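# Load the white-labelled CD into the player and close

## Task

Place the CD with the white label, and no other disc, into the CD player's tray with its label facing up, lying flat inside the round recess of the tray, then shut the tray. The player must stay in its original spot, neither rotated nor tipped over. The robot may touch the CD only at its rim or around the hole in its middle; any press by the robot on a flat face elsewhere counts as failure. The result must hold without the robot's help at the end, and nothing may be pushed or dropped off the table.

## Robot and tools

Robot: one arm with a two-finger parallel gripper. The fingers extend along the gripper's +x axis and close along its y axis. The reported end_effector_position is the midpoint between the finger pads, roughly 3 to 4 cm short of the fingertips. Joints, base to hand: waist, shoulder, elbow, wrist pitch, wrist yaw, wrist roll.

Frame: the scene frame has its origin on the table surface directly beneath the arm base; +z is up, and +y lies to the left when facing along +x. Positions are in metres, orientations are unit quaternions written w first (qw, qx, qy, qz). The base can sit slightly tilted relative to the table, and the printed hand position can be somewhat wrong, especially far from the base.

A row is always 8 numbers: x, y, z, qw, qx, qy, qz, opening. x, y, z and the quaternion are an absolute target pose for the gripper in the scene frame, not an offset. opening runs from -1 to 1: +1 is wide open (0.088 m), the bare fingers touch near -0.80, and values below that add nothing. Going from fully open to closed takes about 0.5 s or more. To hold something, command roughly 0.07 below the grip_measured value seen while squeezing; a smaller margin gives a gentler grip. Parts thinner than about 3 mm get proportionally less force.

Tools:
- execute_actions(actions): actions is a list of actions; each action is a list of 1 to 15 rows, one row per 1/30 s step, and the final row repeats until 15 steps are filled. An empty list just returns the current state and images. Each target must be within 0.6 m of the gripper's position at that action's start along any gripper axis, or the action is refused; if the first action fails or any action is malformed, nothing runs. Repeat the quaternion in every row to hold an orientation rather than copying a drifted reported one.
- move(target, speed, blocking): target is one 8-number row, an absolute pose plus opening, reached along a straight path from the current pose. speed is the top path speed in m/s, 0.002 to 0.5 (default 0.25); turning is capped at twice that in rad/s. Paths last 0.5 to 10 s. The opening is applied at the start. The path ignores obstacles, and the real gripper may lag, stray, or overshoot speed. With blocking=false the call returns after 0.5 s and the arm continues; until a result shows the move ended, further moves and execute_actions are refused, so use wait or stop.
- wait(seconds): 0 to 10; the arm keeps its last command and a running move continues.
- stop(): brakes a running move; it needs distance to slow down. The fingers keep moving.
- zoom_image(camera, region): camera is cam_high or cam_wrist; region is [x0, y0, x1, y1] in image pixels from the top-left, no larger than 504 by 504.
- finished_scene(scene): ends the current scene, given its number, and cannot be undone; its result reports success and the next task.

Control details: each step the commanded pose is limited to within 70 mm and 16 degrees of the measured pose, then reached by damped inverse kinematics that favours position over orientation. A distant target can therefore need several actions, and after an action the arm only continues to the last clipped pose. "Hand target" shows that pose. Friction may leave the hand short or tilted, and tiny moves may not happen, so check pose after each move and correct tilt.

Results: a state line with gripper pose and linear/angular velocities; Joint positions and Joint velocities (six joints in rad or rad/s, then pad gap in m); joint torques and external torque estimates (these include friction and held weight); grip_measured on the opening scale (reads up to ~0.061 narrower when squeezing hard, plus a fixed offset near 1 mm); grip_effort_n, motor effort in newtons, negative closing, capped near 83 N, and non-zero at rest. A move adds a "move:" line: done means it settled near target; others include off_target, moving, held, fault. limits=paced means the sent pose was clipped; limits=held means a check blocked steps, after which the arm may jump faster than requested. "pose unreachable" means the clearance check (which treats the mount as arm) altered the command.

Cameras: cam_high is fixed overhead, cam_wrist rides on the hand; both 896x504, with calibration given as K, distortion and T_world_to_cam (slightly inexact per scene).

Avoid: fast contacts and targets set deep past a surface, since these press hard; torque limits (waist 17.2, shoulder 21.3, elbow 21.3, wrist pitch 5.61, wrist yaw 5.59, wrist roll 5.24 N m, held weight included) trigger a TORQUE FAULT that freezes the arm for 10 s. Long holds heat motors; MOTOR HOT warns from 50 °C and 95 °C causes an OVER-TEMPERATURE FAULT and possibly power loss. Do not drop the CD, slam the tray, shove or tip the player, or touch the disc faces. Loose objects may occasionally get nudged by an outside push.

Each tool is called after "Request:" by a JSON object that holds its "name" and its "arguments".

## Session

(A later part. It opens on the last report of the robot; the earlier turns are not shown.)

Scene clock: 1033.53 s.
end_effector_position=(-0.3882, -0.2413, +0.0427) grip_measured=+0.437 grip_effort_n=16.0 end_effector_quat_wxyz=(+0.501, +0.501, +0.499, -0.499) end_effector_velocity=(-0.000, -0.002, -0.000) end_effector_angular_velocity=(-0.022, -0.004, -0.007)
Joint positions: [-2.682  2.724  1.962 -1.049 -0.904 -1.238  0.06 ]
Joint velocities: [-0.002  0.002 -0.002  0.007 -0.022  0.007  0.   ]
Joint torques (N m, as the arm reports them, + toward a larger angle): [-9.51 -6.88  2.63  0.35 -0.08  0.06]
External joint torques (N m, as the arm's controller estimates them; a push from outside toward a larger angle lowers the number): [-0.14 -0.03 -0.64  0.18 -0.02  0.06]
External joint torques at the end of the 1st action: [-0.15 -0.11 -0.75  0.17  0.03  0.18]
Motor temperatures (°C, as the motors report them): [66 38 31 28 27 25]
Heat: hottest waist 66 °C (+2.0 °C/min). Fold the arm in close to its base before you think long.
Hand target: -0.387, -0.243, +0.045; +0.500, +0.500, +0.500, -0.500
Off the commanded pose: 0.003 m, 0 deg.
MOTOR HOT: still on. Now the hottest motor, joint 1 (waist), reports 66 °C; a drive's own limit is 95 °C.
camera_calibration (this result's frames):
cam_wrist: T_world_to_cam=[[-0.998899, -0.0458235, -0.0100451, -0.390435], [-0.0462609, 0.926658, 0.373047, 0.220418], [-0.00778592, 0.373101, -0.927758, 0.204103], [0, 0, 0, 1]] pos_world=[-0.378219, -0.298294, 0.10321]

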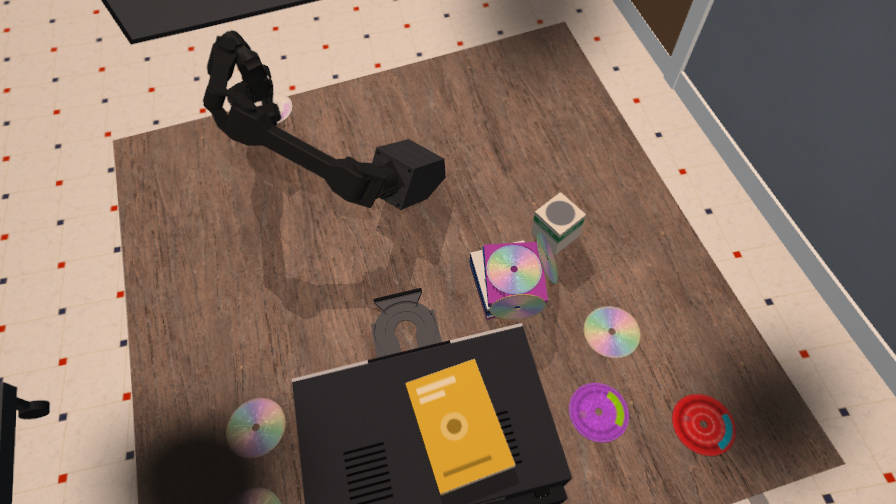

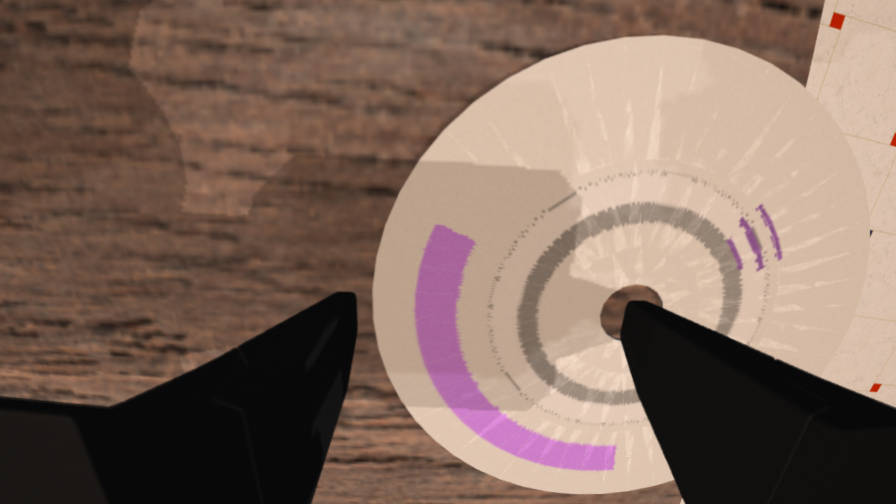

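Request:
{"name": "execute_actions", "arguments": {"actions": [[[-0.387,-0.243,0.0415,0.5,0.5,0.5,-0.5,0.42]],[[-0.387,-0.242,0.038,0.5,0.5,0.5,-0.5,0.42]],[[-0.388,-0.241,0.0355,0.502,0.502,0.498,-0.498,0.34]],[[-0.392,-0.239,0.035,0.503,0.503,0.497,-0.497,0.305]],[[-0.398,-0.238,0.035,0.503,0.503,0.497,-0.497,0.305]],[[-0.404,-0.237,0.035,0.503,0.503,0.497,-0.497,0.305]],[[-0.410,-0.237,0.035,0.503,0.503,0.497,-0.497,0.305]],[[-0.415,-0.237,0.035,0.503,0.503,0.497,-0.497,0.305]]]}}

Scene clock: 1042.90 s.
end_effector_position=(-0.4135, -0.2409, +0.0404) grip_measured=+0.308 grip_effort_n=-16.0 end_effector_quat_wxyz=(+0.502, +0.500, +0.498, -0.499) end_effector_velocity=(+0.000, -0.003, +0.003) end_effector_angular_velocity=(-0.009, +0.001, +0.022)
Joint positions: [-2.691  2.855  2.175 -1.139 -0.907 -1.251  0.054]
Joint velocities: [-0.002 -0.002  0.007 -0.007 -0.007 -0.022 -0.   ]
Joint torques (N m, as the arm reports them, + toward a larger angle): [-9.52 -4.16  4.73  0.29 -0.08 -0.06]
External joint torques (N m, as the arm's controller estimates them; a push from outside toward a larger angle lowers the number): [ 0.25  3.31  1.27  0.11 -0.01 -0.06]
External joint torques at the end of the 4th action: [ 0.33  2.69  1.62  0.22 -0.18 -0.09]
External joint torques at the end of the 5th action: [ 0.23  2.75  1.45  0.12 -0.09 -0.04]
External joint torques at the end of the 6th action: [ 0.12  3.06  1.39  0.14 -0.05 -0.04]
External joint torques at the end of the 7th action: [ 0.31  2.78  1.37  0.12 -0.04 -0.07]
Motor temperatures (°C, as the motors report them): [66 38 31 28 27 25]
Heat: hottest waist 66 °C (+1.0 °C/min). Fold the arm in close to its base before you think long.
Hand target: -0.415, -0.237, +0.035; +0.503, +0.503, +0.497, -0.497
Off the commanded pose: 0.007 m, 0 deg.
MOTOR HOT: still on. Now the hottest motor, joint 1 (waist), reports 66 °C; a drive's own limit is 95 °C.
camera_calibration (this result's frames):
cam_wrist: T_world_to_cam=[[-0.998809, -0.0476556, -0.0104992, -0.416071], [-0.0481709, 0.928478, 0.368249, 0.219601], [-0.00780088, 0.368316, -0.929668, 0.20054], [0, 0, 0, 1]] pos_world=[-0.403432, -0.297586, 0.101199]

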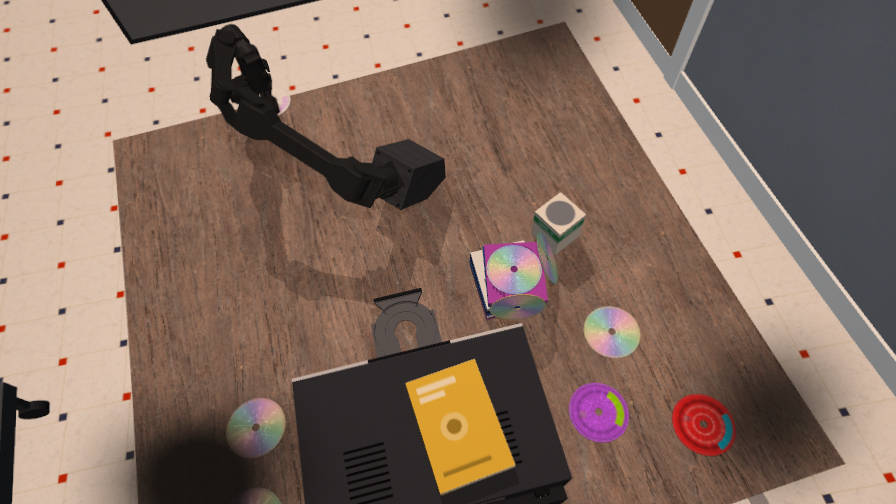

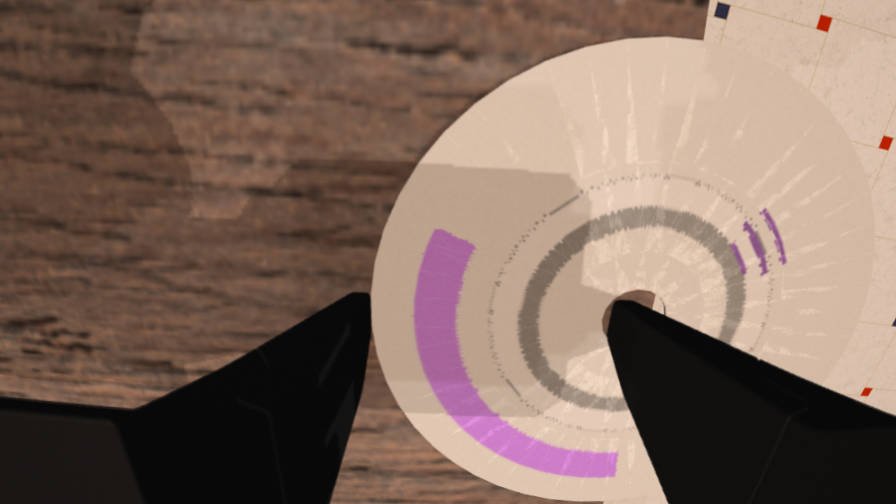

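Request:
{"name": "execute_actions", "arguments": {"actions": [[[-0.4175,-0.237,0.035,0.503,0.503,0.497,-0.497,0.305]],[[-0.4198,-0.237,0.035,0.503,0.503,0.497,-0.497,0.305]],[[-0.4198,-0.237,0.035,0.503,0.503,0.497,-0.497,0.335]],[[-0.4198,-0.237,0.035,0.503,0.503,0.497,-0.497,0.35]]]}}

Scene clock: 1049.17 s.
end_effector_position=(-0.4183, -0.2410, +0.0406) grip_measured=+0.346 grip_effort_n=18.4 end_effector_quat_wxyz=(+0.503, +0.500, +0.498, -0.499) end_effector_velocity=(-0.002, +0.003, +0.002) end_effector_angular_velocity=(+0.003, +0.008, +0.005)
Joint positions: [-2.693  2.884  2.227 -1.165 -0.907 -1.255  0.056]
Joint velocities: [-0.007 -0.002 -0.007  0.007  0.007 -0.007 -0.   ]
Joint torques (N m, as the arm reports them, + toward a larger angle): [-9.59 -4.35  4.74  0.34 -0.07 -0.07]
External joint torques (N m, as the arm's controller estimates them; a push from outside toward a larger angle lowers the number): [ 0.34  2.98  1.37  0.17 -0.01 -0.07]
External joint torques at the end of the 1st action: [ 0.22  3.13  1.48  0.18  0.   -0.1 ]
External joint torques at the end of the 2nd action: [ 0.23  2.98  1.28  0.11 -0.01 -0.1 ]
External joint torques at the end of the 3rd action: [ 0.26  2.94  1.41  0.16 -0.01 -0.09]
Motor temperatures (°C, as the motors report them): [67 37 31 28 27 25]
Heat: hottest waist 67 °C (+2.0 °C/min). Fold the arm in close to its base before you think long.
Hand target: -0.420, -0.237, +0.035; +0.503, +0.503, +0.497, -0.497
Off the commanded pose: 0.007 m, 0 deg.
MOTOR HOT: still on. Now the hottest motor, joint 1 (waist), reports 67 °C; a drive's own limit is 95 °C.
camera_calibration (this result's frames):
cam_wrist: T_world_to_cam=[[-0.998821, -0.0473233, -0.0107821, -0.420795], [-0.04797, 0.928676, 0.367776, 0.219525], [-0.00739131, 0.36786, -0.929852, 0.200798], [0, 0, 0, 1]] pos_world=[-0.408284, -0.297647, 0.101439]

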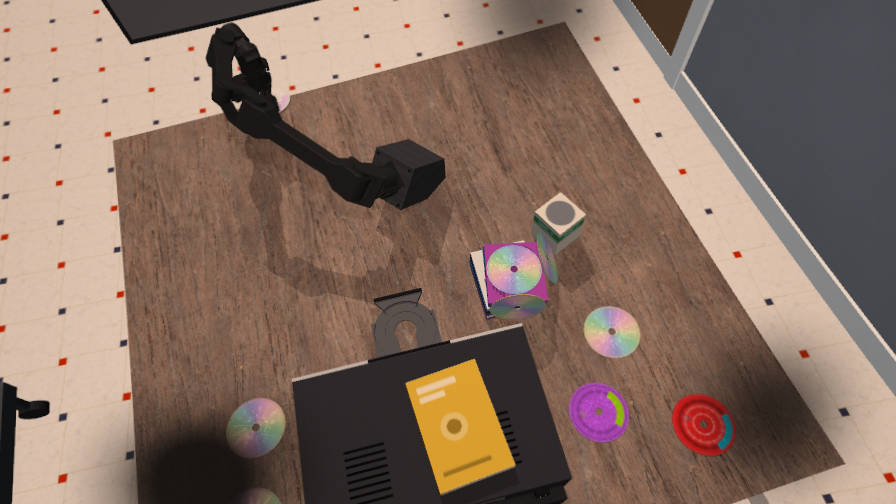

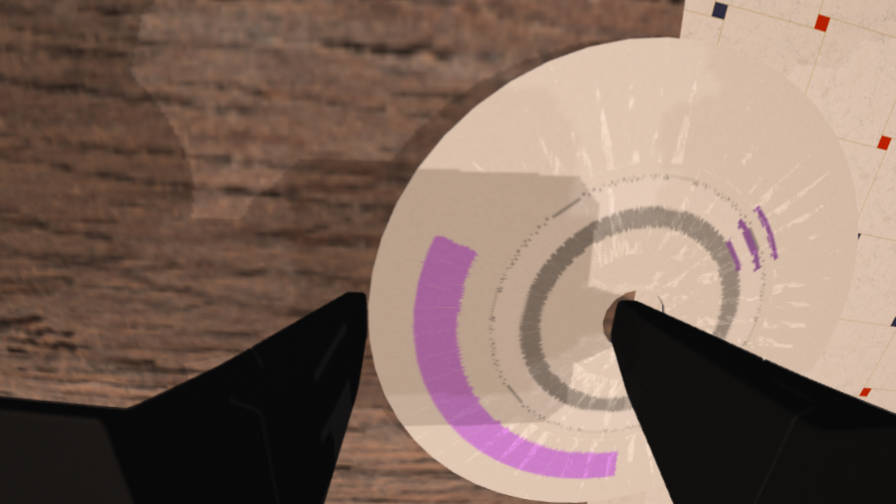

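Request:
{"name": "execute_actions", "arguments": {"actions": []}}

Scene clock: 1055.13 s.
end_effector_position=(-0.4183, -0.2410, +0.0406) grip_measured=+0.346 grip_effort_n=18.8 end_effector_quat_wxyz=(+0.503, +0.500, +0.498, -0.499) end_effector_velocity=(+0.005, -0.001, -0.001) end_effector_angular_velocity=(-0.002, -0.017, +0.006)
Joint positions: [-2.693  2.884  2.227 -1.165 -0.907 -1.255  0.056]
Joint velocities: [ 0.002 -0.002 -0.002 -0.022 -0.007 -0.022  0.   ]
Joint torques (N m, as the arm reports them, + toward a larger angle): [-9.59 -4.37  4.75  0.34 -0.07 -0.08]
External joint torques (N m, as the arm's controller estimates them; a push from outside toward a larger angle lowers the number): [ 0.16  2.95  1.4   0.18 -0.01 -0.08]
Motor temperatures (°C, as the motors report them): [67 36 31 28 27 25]
Heat: hottest waist 67 °C (+2.0 °C/min). Fold the arm in close to its base before you think long.
Hand target: -0.420, -0.237, +0.035; +0.503, +0.503, +0.497, -0.497
Off the commanded pose: 0.007 m, 0 deg.
MOTOR HOT: still on. Now the hottest motor, joint 1 (waist), reports 67 °C; a drive's own limit is 95 °C.
camera_calibration (this result's frames):
cam_wrist: T_world_to_cam=[[-0.998821, -0.0473233, -0.0107821, -0.420795], [-0.04797, 0.928676, 0.367776, 0.219525], [-0.00739131, 0.36786, -0.929852, 0.200798], [0, 0, 0, 1]] pos_world=[-0.408284, -0.297647, 0.101439]

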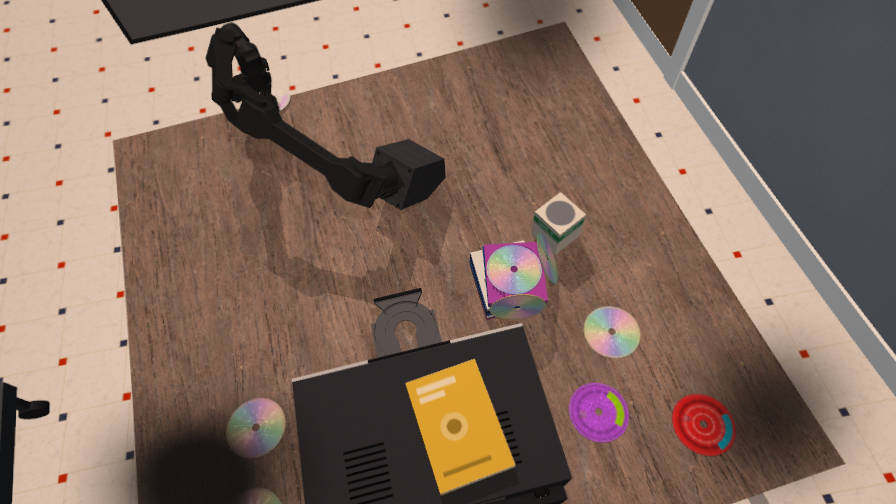

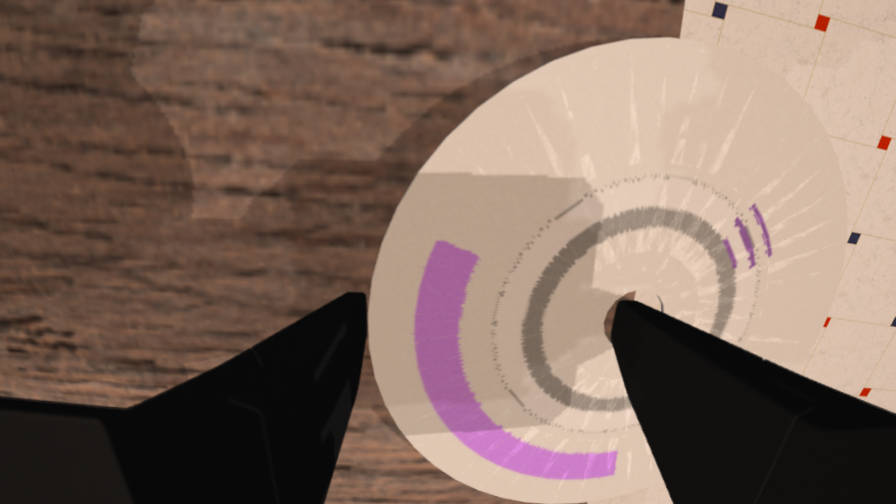

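Request:
{"name": "execute_actions", "arguments": {"actions": [[[-0.4198,-0.237,0.035,0.503,0.503,0.497,-0.497,0.368]],[[-0.4198,-0.237,0.035,0.503,0.503,0.497,-0.497,0.368]],[[-0.4204,-0.237,0.035,0.503,0.503,0.497,-0.497,0.285]],[[-0.4204,-0.237,0.035,0.503,0.503,0.497,-0.497,0.270]]]}}

Scene clock: 1061.60 s.
end_effector_position=(-0.4200, -0.2412, +0.0407) grip_measured=+0.274 grip_effort_n=-23.5 end_effector_quat_wxyz=(+0.503, +0.498, +0.499, -0.500) end_effector_velocity=(-0.001, -0.002, +0.002) end_effector_angular_velocity=(-0.011, +0.007, +0.015)
Joint positions: [-2.694  2.89   2.236 -1.165 -0.907 -1.255  0.052]
Joint velocities: [-0.002 -0.002  0.002  0.007 -0.007 -0.007 -0.   ]
Joint torques (N m, as the arm reports them, + toward a larger angle): [-9.56 -4.6   4.38  0.08 -0.06 -0.07]
External joint torques (N m, as the arm's controller estimates them; a push from outside toward a larger angle lowers the number): [ 0.3   2.82  0.96 -0.11  0.   -0.07]
External joint torques at the end of the 1st action: [ 0.24  3.    1.36  0.17  0.   -0.08]
External joint torques at the end of the 2nd action: [ 0.34  2.94  1.42  0.18 -0.01 -0.08]
External joint torques at the end of the 3rd action: [ 0.28  2.71  1.24 -0.06 -0.01 -0.07]
Motor temperatures (°C, as the motors report them): [67 36 31 28 27 25]
Heat: hottest waist 67 °C (+2.0 °C/min). Fold the arm in close to its base before you think long.
Hand target: -0.420, -0.237, +0.035; +0.503, +0.503, +0.497, -0.497
Off the commanded pose: 0.007 m, 1 deg.
MOTOR HOT: still on. Now the hottest motor, joint 1 (waist), reports 67 °C; a drive's own limit is 95 °C.
camera_calibration (this result's frames):
cam_wrist: T_world_to_cam=[[-0.998692, -0.0505425, -0.00776289, -0.423356], [-0.0498645, 0.928954, 0.366822, 0.218822], [-0.0113287, 0.366729, -0.930259, 0.199029], [0, 0, 0, 1]] pos_world=[-0.409636, -0.297663, 0.101593]

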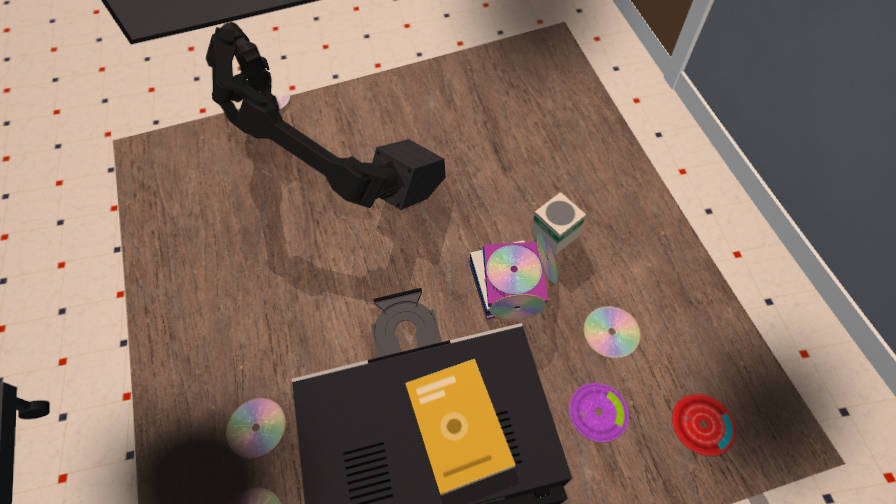

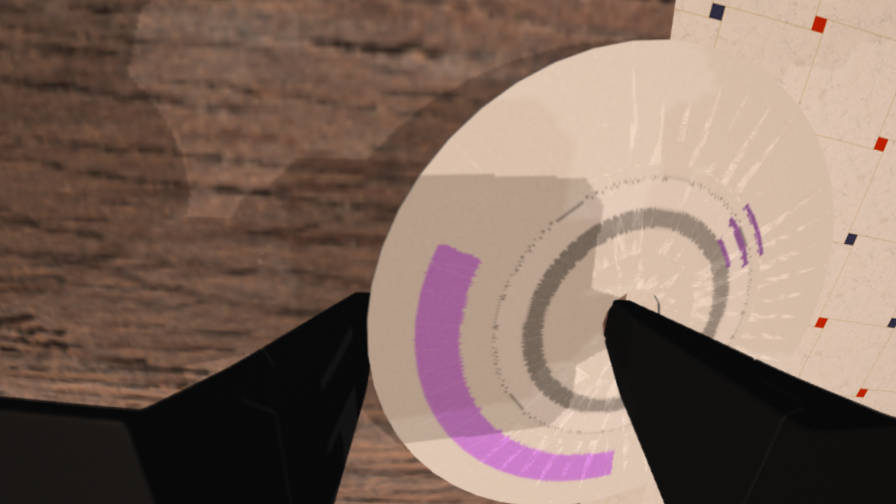

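Request:
{"name": "execute_actions", "arguments": {"actions": [[[-0.416,-0.238,0.036,0.507,0.507,0.493,-0.493,0.27]],[[-0.412,-0.239,0.037,0.512,0.512,0.488,-0.488,0.27]],[[-0.408,-0.240,0.038,0.517,0.517,0.483,-0.483,0.27]],[[-0.408,-0.240,0.037,0.517,0.517,0.483,-0.483,0.281]],[[-0.408,-0.240,0.037,0.517,0.517,0.483,-0.483,0.286]]]}}

Scene clock: 1069.37 s.
end_effector_position=(-0.4097, -0.2415, +0.0445) grip_measured=+0.283 grip_effort_n=13.7 end_effector_quat_wxyz=(+0.514, +0.511, +0.488, -0.486) end_effector_velocity=(+0.001, +0.002, +0.001) end_effector_angular_velocity=(+0.006, -0.001, +0.015)
Joint positions: [-2.697  2.906  2.283 -1.277 -0.914 -1.323  0.053]
Joint velocities: [-0.002 -0.002 -0.002 -0.007  0.007 -0.022 -0.   ]
Joint torques (N m, as the arm reports them, + toward a larger angle): [-9.06 -4.8   3.95 -0.12 -0.31 -0.02]
External joint torques (N m, as the arm's controller estimates them; a push from outside toward a larger angle lowers the number): [ 0.77  2.58  0.6  -0.22 -0.25 -0.02]
External joint torques at the end of the 1st action: [ 0.4   2.66  0.87 -0.49 -0.14 -0.14]
External joint torques at the end of the 2nd action: [ 0.52  2.71  0.93 -0.5  -0.28 -0.07]
External joint torques at the end of the 3rd action: [ 0.63  2.55  0.88 -0.54 -0.3  -0.04]
External joint torques at the end of the 4th action: [ 0.75  2.56  0.65 -0.21 -0.29 -0.02]
Motor temperatures (°C, as the motors report them): [68 36 31 28 27 25]
Heat: hottest waist 68 °C (+3.0 °C/min). Fold the arm in close to its base before you think long.
Hand target: -0.408, -0.240, +0.037; +0.517, +0.517, +0.483, -0.483
Off the commanded pose: 0.008 m, 1 deg.
MOTOR HOT: still on. Now the hottest motor, joint 1 (waist), reports 68 °C; a drive's own limit is 95 °C.
camera_calibration (this result's frames):
cam_wrist: T_world_to_cam=[[-0.997083, -0.0509618, -0.0568217, -0.410307], [-0.0684063, 0.926881, 0.36907, 0.210113], [0.0338585, 0.37188, -0.927663, 0.222406], [0, 0, 0, 1]] pos_world=[-0.402267, -0.298368, 0.105457]

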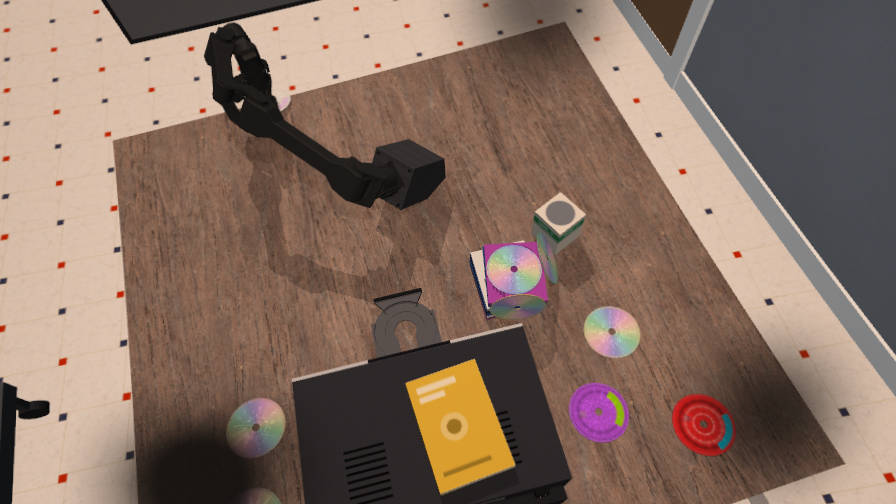

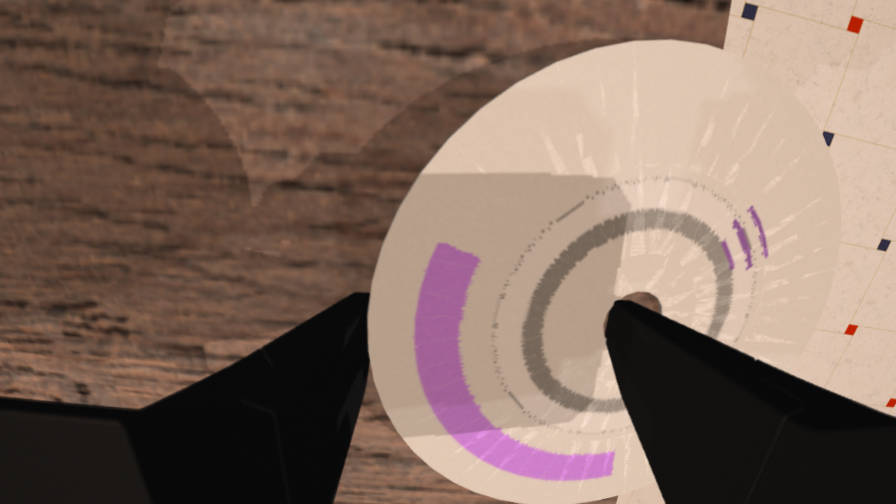

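Request:
{"name": "execute_actions", "arguments": {"actions": [[[-0.408,-0.240,0.036,0.517,0.517,0.483,-0.483,0.293]]]}}

Request:
{"name": "zoom_image", "arguments": {"camera": "cam_wrist", "region": [560,250,700,370]}}

Scene clock: 1075.90 s.
end_effector_position=(-0.4096, -0.2415, +0.0439) grip_measured=+0.290 grip_effort_n=14.2 end_effector_quat_wxyz=(+0.514, +0.512, +0.488, -0.486) end_effector_velocity=(+0.002, -0.002, +0.003) end_effector_angular_velocity=(-0.007, -0.002, -0.011)
Joint positions: [-2.696  2.907  2.283 -1.277 -0.915 -1.323  0.053]
Joint velocities: [-0.002 -0.007 -0.002 -0.007 -0.007  0.007  0.   ]
Joint torques (N m, as the arm reports them, + toward a larger angle): [-9.05 -4.89  3.63  0.2  -0.32  0.05]
External joint torques (N m, as the arm's controller estimates them; a push from outside toward a larger angle lowers the number): [ 0.77  2.53  0.27  0.11 -0.25  0.05]
Motor temperatures (°C, as the motors report them): [67 36 31 28 27 25]
Heat: hottest waist 67 °C (+2.0 °C/min). Fold the arm in close to its base before you think long.
Hand target: -0.408, -0.240, +0.036; +0.517, +0.517, +0.483, -0.483
Off the commanded pose: 0.008 m, 1 deg.
MOTOR HOT: still on. Now the hottest motor, joint 1 (waist), reports 67 °C; a drive's own limit is 95 °C.
camera_calibration (this result's frames):
cam_wrist: T_world_to_cam=[[-0.997027, -0.0507989, -0.0579398, -0.410087], [-0.0686606, 0.926978, 0.368778, 0.210233], [0.0349754, 0.37166, -0.92771, 0.222331], [0, 0, 0, 1]] pos_world=[-0.402209, -0.298345, 0.104969]

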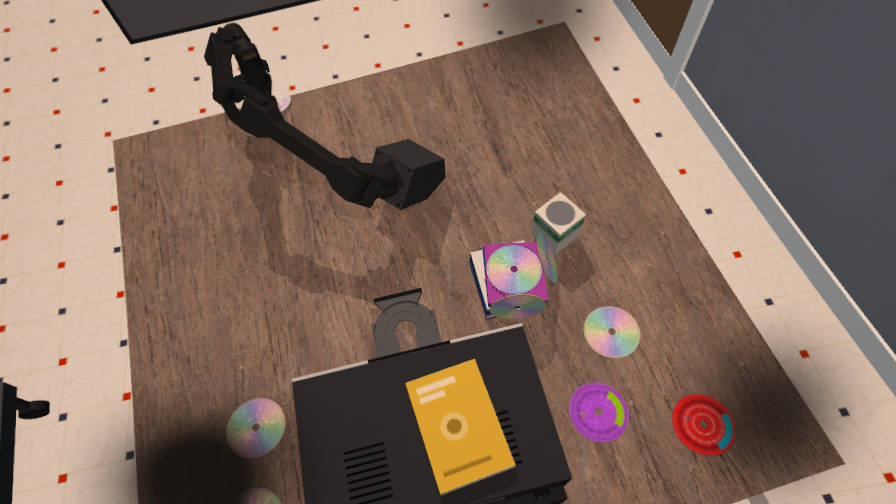

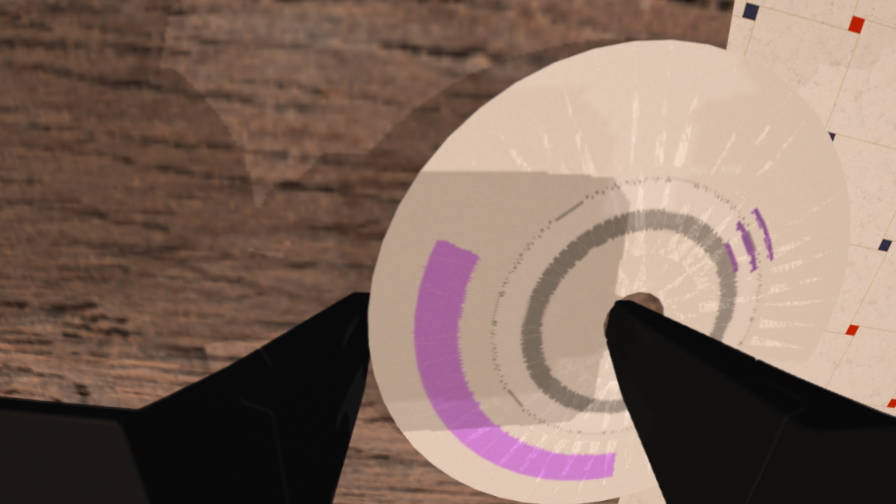

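Region (560, 250, 700, 370) of cam_wrist's 896x504 image, scaled by 3.600, with more detail than that image has; it fills the top 432 rows of this view, and the rest is white.

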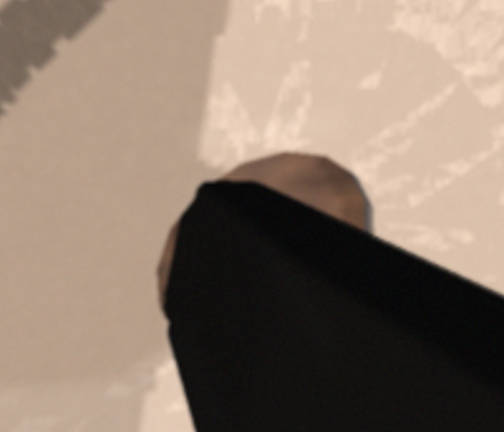

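Request:
{"name": "execute_actions", "arguments": {"actions": [[[-0.409,-0.240,0.036,0.512,0.512,0.488,-0.488,0.278]],[[-0.411,-0.239,0.0355,0.507,0.507,0.493,-0.493,0.278]],[[-0.414,-0.238,0.035,0.505,0.505,0.495,-0.495,0.278]],[[-0.417,-0.237,0.035,0.505,0.505,0.495,-0.495,0.278]]]}}

Request:
{"name": "zoom_image", "arguments": {"camera": "cam_wrist", "region": [560,250,700,370]}}

Scene clock: 1084.80 s.
end_effector_position=(-0.4167, -0.2400, +0.0411) grip_measured=+0.283 grip_effort_n=-24.9 end_effector_quat_wxyz=(+0.506, +0.500, +0.495, -0.499) end_effector_velocity=(+0.001, +0.001, -0.000) end_effector_angular_velocity=(-0.006, -0.008, -0.004)
Joint positions: [-2.696  2.882  2.219 -1.17  -0.914 -1.266  0.053]
Joint velocities: [-0.002  0.002 -0.002 -0.007 -0.007 -0.007 -0.   ]
Joint torques (N m, as the arm reports them, + toward a larger angle): [-9.26 -4.71  4.71  0.05  0.08  0.  ]
External joint torques (N m, as the arm's controller estimates them; a push from outside toward a larger angle lowers the number): [ 0.55  2.54  1.38 -0.11  0.15  0.  ]
External joint torques at the end of the 1st action: [ 0.88  0.87 -1.17  0.12 -0.11  0.16]
External joint torques at the end of the 2nd action: [ 0.94  1.05 -1.05  0.16  0.07  0.14]
External joint torques at the end of the 3rd action: [ 0.67  1.49 -0.68  0.25  0.15  0.11]
Motor temperatures (°C, as the motors report them): [67 36 31 28 27 25]
Heat: hottest waist 67 °C (+2.0 °C/min). Fold the arm in close to its base before you think long.
Hand target: -0.417, -0.237, +0.035; +0.505, +0.505, +0.495, -0.495
Off the commanded pose: 0.007 m, 1 deg.
MOTOR HOT: still on. Now the hottest motor, joint 1 (waist), reports 67 °C; a drive's own limit is 95 °C.
camera_calibration (this result's frames):
cam_wrist: T_world_to_cam=[[-0.998691, -0.0482249, -0.017044, -0.419038], [-0.0511247, 0.931082, 0.36121, 0.217966], [-0.00154992, 0.361608, -0.932329, 0.201942], [0, 0, 0, 1]] pos_world=[-0.407033, -0.296176, 0.102403]

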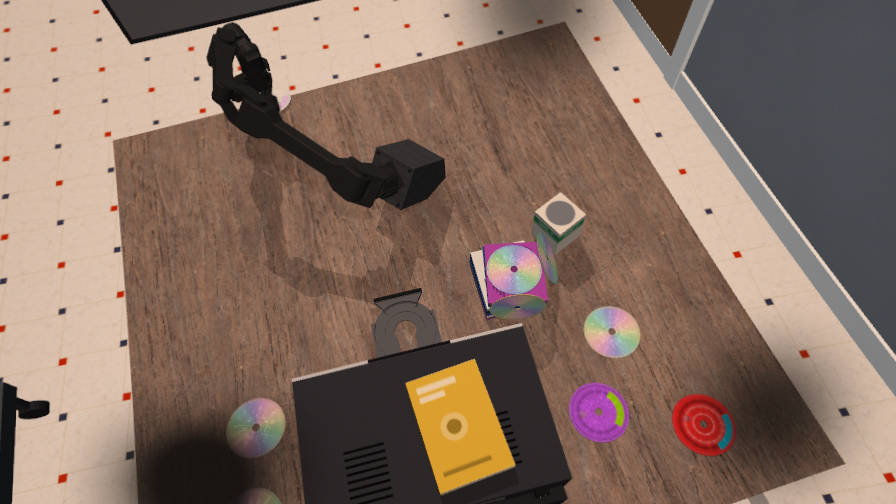

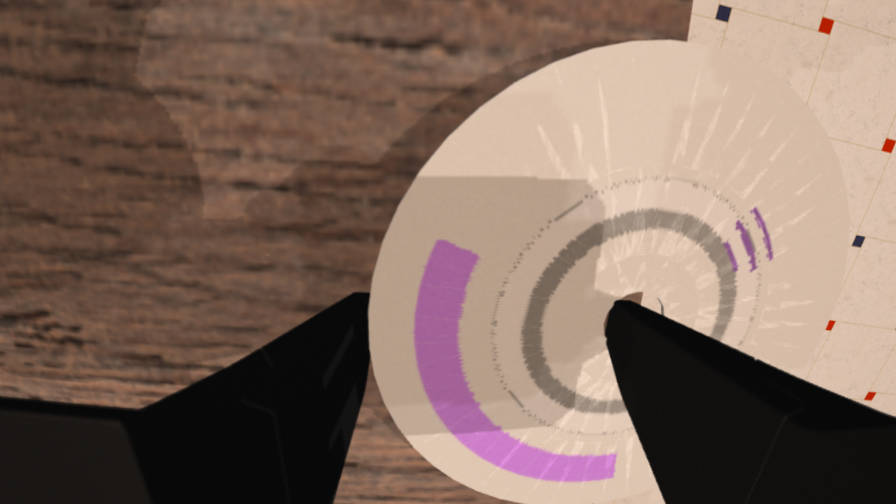

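Region (560, 250, 700, 370) of cam_wrist's 896x504 image, scaled by 3.600, with more detail than that image has; it fills the top 432 rows of this view, and the rest is white.

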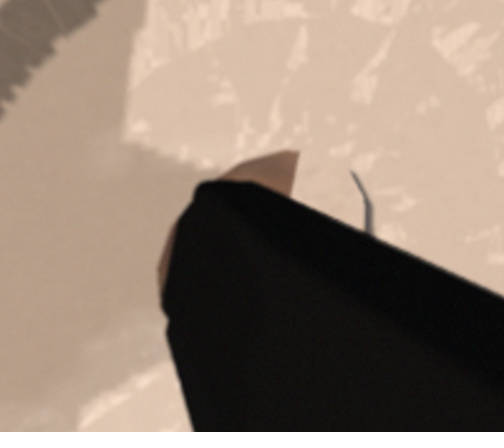

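Request:
{"name": "execute_actions", "arguments": {"actions": [[[-0.4192,-0.237,0.035,0.505,0.505,0.495,-0.495,0.278]],[[-0.4192,-0.237,0.035,0.505,0.505,0.495,-0.495,0.35]],[[-0.4192,-0.237,0.035,0.505,0.505,0.495,-0.495,0.375]],[[-0.4192,-0.237,0.035,0.505,0.505,0.495,-0.495,0.375]]]}}

Request:
{"name": "zoom_image", "arguments": {"camera": "cam_wrist", "region": [560,250,700,370]}}

Scene clock: 1093.57 s.
end_effector_position=(-0.4183, -0.2404, +0.0411) grip_measured=+0.371 grip_effort_n=17.9 end_effector_quat_wxyz=(+0.506, +0.501, +0.494, -0.499) end_effector_velocity=(+0.002, -0.003, +0.001) end_effector_angular_velocity=(-0.021, -0.009, -0.000)
Joint positions: [-2.696  2.895  2.243 -1.184 -0.914 -1.266  0.057]
Joint velocities: [-0.002 -0.002 -0.002 -0.007 -0.022 -0.007 -0.   ]
Joint torques (N m, as the arm reports them, + toward a larger angle): [-9.36 -4.58  4.76  0.24  0.07 -0.04]
External joint torques (N m, as the arm's controller estimates them; a push from outside toward a larger angle lowers the number): [ 0.56  2.76  1.41  0.08  0.14 -0.04]
External joint torques at the end of the 1st action: [ 0.56  2.67  1.56 -0.02  0.13 -0.04]
External joint torques at the end of the 2nd action: [ 0.52  2.66  1.44  0.07  0.12 -0.05]
External joint torques at the end of the 3rd action: [ 0.47  2.79  1.4   0.09  0.13 -0.04]
Motor temperatures (°C, as the motors report them): [67 35 32 28 27 25]
Heat: hottest waist 67 °C (+1.0 °C/min). Fold the arm in close to its base before you think long.
Hand target: -0.419, -0.237, +0.035; +0.505, +0.505, +0.495, -0.495
Off the commanded pose: 0.007 m, 1 deg.
MOTOR HOT: still on. Now the hottest motor, joint 1 (waist), reports 67 °C; a drive's own limit is 95 °C.
camera_calibration (this result's frames):
cam_wrist: T_world_to_cam=[[-0.998766, -0.0461195, -0.0184474, -0.42014], [-0.0496699, 0.930737, 0.3623, 0.218765], [0.00046055, 0.36277, -0.931879, 0.203218], [0, 0, 0, 1]] pos_world=[-0.408849, -0.296711, 0.102366]

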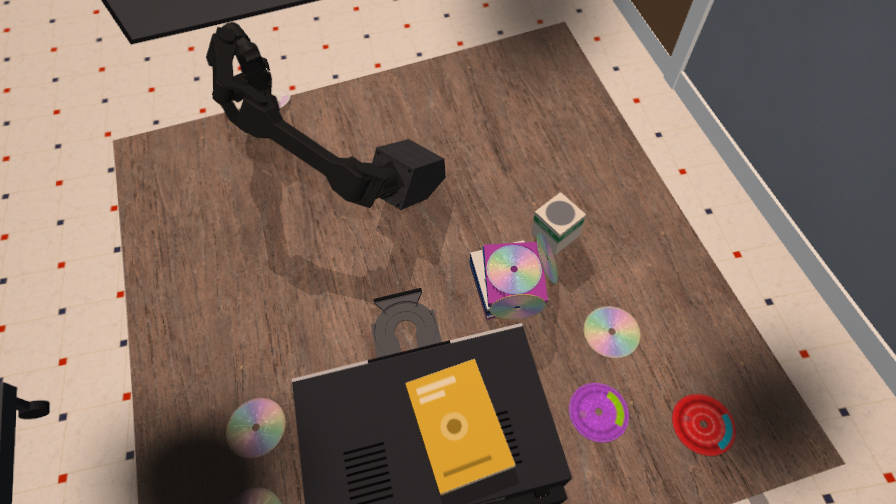

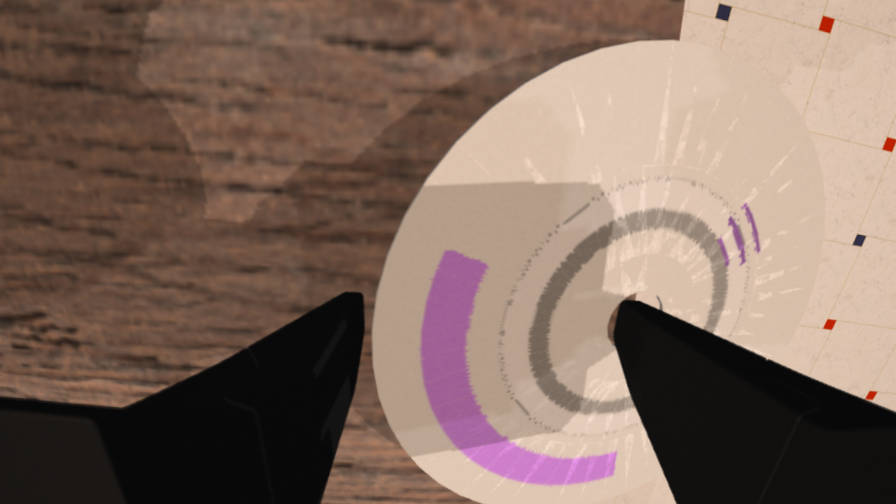

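Region (560, 250, 700, 370) of cam_wrist's 896x504 image, scaled by 3.600, with more detail than that image has; it fills the top 432 rows of this view, and the rest is white.

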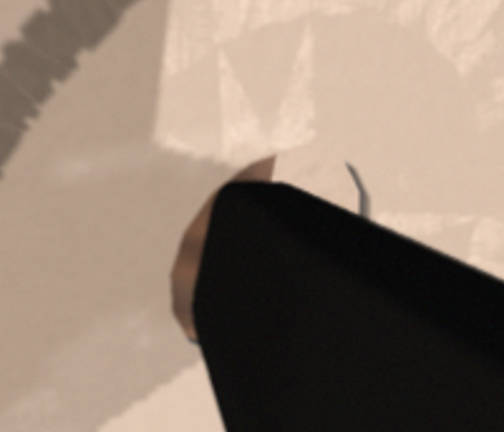

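Request:
{"name": "execute_actions", "arguments": {"actions": [[[-0.4192,-0.237,0.035,0.505,0.505,0.495,-0.495,0.40]],[[-0.4192,-0.237,0.035,0.505,0.505,0.495,-0.495,0.40]]]}}

Request:
{"name": "zoom_image", "arguments": {"camera": "cam_wrist", "region": [560,250,700,370]}}

Scene clock: 1109.53 s.
end_effector_position=(-0.4183, -0.2404, +0.0411) grip_measured=+0.396 grip_effort_n=18.4 end_effector_quat_wxyz=(+0.506, +0.501, +0.494, -0.499) end_effector_velocity=(+0.002, -0.001, -0.000) end_effector_angular_velocity=(-0.020, -0.012, -0.019)
Joint positions: [-2.696  2.895  2.243 -1.184 -0.914 -1.266  0.058]
Joint velocities: [-0.002  0.002 -0.002 -0.007 -0.022  0.007  0.   ]
Joint torques (N m, as the arm reports them, + toward a larger angle): [-9.35 -4.58  4.76  0.26  0.07 -0.05]
External joint torques (N m, as the arm's controller estimates them; a push from outside toward a larger angle lowers the number): [ 0.47  2.7   1.44  0.12  0.13 -0.05]
External joint torques at the end of the 1st action: [ 0.45  2.7   1.45  0.1   0.13 -0.05]
Motor temperatures (°C, as the motors report them): [68 35 32 28 27 25]
Heat: hottest waist 68 °C (+1.0 °C/min). Fold the arm in close to its base before you think long.
Hand target: -0.419, -0.237, +0.035; +0.505, +0.505, +0.495, -0.495
Off the commanded pose: 0.007 m, 1 deg.
MOTOR HOT: still on. Now the hottest motor, joint 1 (waist), reports 68 °C; a drive's own limit is 95 °C.
camera_calibration (this result's frames):
cam_wrist: T_world_to_cam=[[-0.998775, -0.0458195, -0.0186757, -0.420003], [-0.0494733, 0.930725, 0.362358, 0.218828], [0.000778839, 0.362838, -0.931852, 0.203361], [0, 0, 0, 1]] pos_world=[-0.408821, -0.2967, 0.102364]

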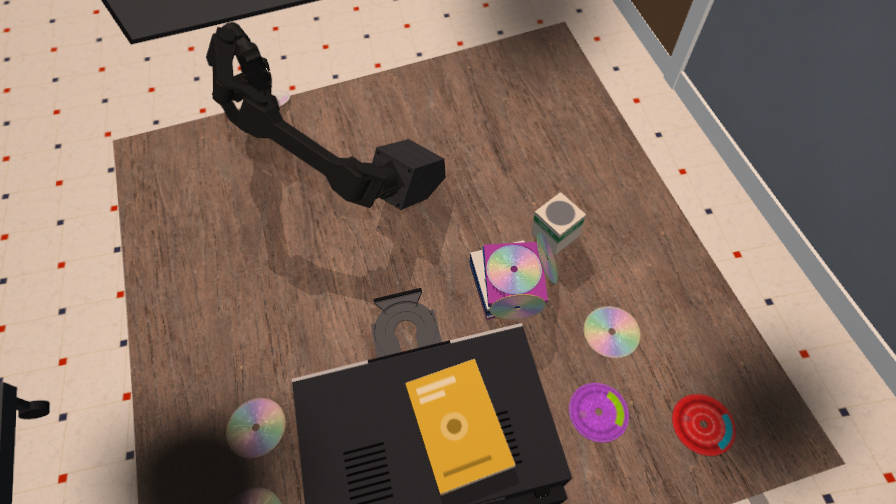

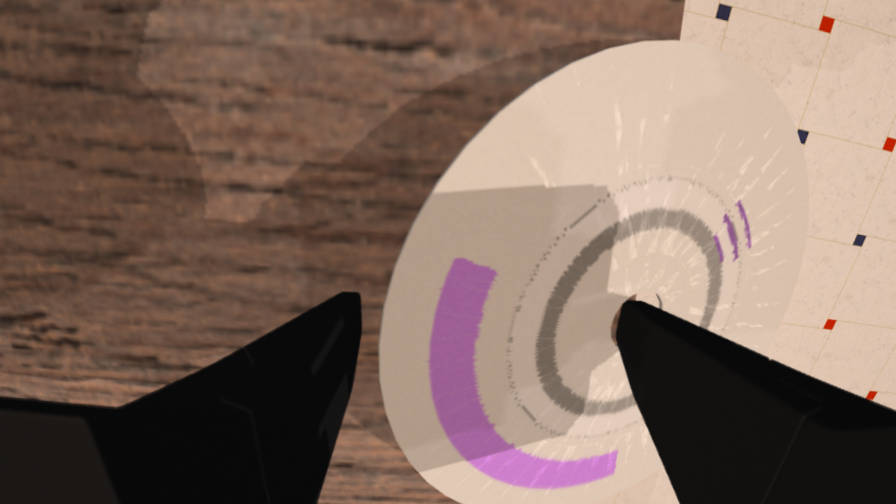

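Region (560, 250, 700, 370) of cam_wrist's 896x504 image, scaled by 3.600, with more detail than that image has; it fills the top 432 rows of this view, and the rest is white.

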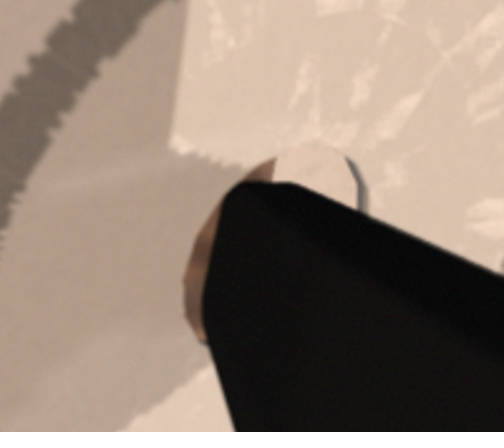

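Request:
{"name": "execute_actions", "arguments": {"actions": [[[-0.4192,-0.237,0.035,0.505,0.505,0.495,-0.495,0.26]]]}}

Request:
{"name": "zoom_image", "arguments": {"camera": "cam_wrist", "region": [560,250,700,370]}}

Scene clock: 1114.87 s.
end_effector_position=(-0.4193, -0.2404, +0.0410) grip_measured=+0.266 grip_effort_n=-26.7 end_effector_quat_wxyz=(+0.506, +0.499, +0.496, -0.499) end_effector_velocity=(+0.002, -0.004, +0.003) end_effector_angular_velocity=(-0.022, -0.007, -0.011)
Joint positions: [-2.696  2.897  2.246 -1.181 -0.912 -1.266  0.052]
Joint velocities: [-0.002 -0.007 -0.002 -0.007 -0.022  0.007 -0.001]
Joint torques (N m, as the arm reports them, + toward a larger angle): [-9.36 -4.77  4.43  0.    0.01 -0.05]
External joint torques (N m, as the arm's controller estimates them; a push from outside toward a larger angle lowers the number): [ 0.49  2.69  1.01 -0.16  0.09 -0.05]
Motor temperatures (°C, as the motors report them): [68 35 32 28 27 25]
Heat: hottest waist 68 °C (+1.0 °C/min). Fold the arm in close to its base before you think long.
Hand target: -0.419, -0.237, +0.035; +0.505, +0.505, +0.495, -0.495
Off the commanded pose: 0.007 m, 1 deg.
MOTOR HOT: still on. Now the hottest motor, joint 1 (waist), reports 68 °C; a drive's own limit is 95 °C.
camera_calibration (this result's frames):
cam_wrist: T_world_to_cam=[[-0.998658, -0.0494051, -0.0155443, -0.422021], [-0.0516761, 0.930337, 0.363047, 0.217743], [-0.00347492, 0.363363, -0.931641, 0.201586], [0, 0, 0, 1]] pos_world=[-0.409502, -0.296673, 0.102195]

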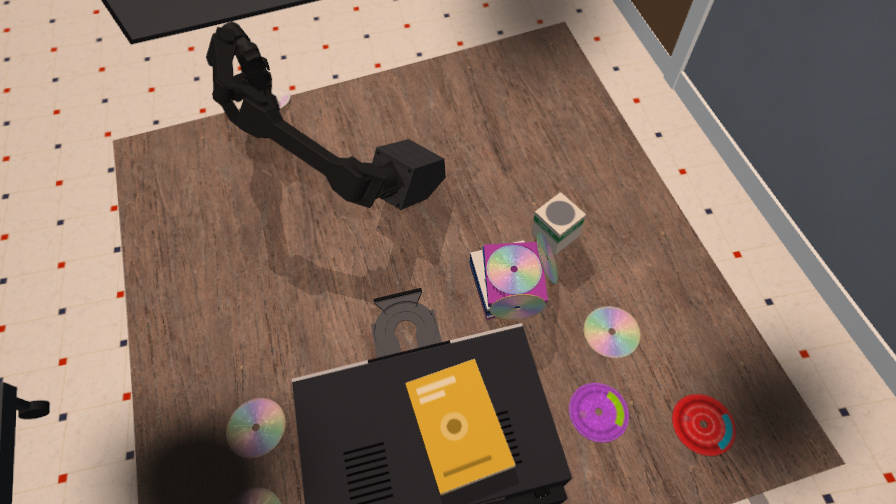

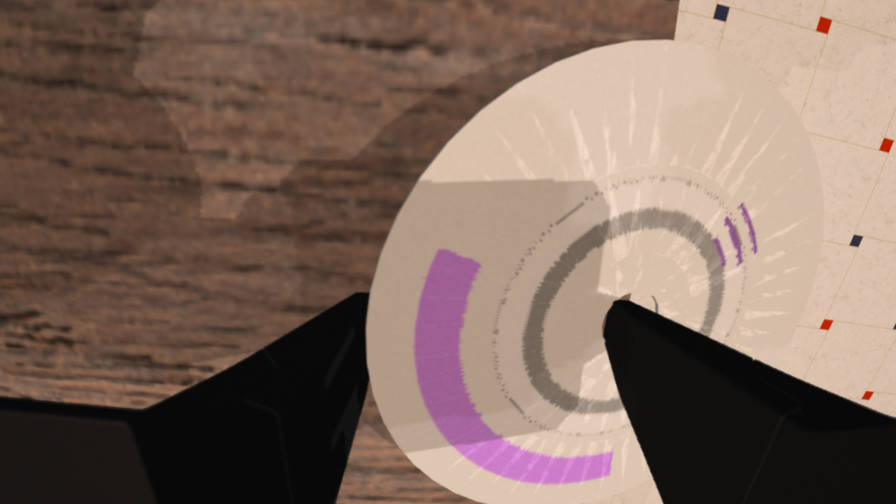

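Region (560, 250, 700, 370) of cam_wrist's 896x504 image, scaled by 3.600, with more detail than that image has; it fills the top 432 rows of this view, and the rest is white.

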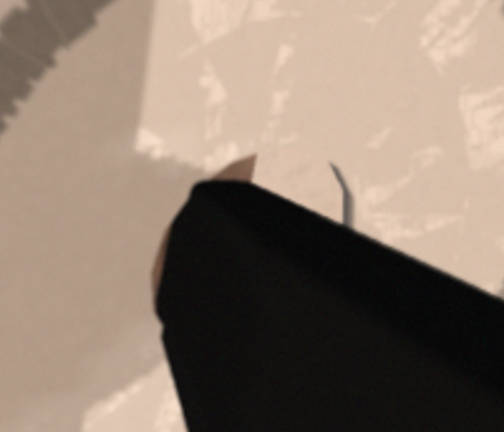

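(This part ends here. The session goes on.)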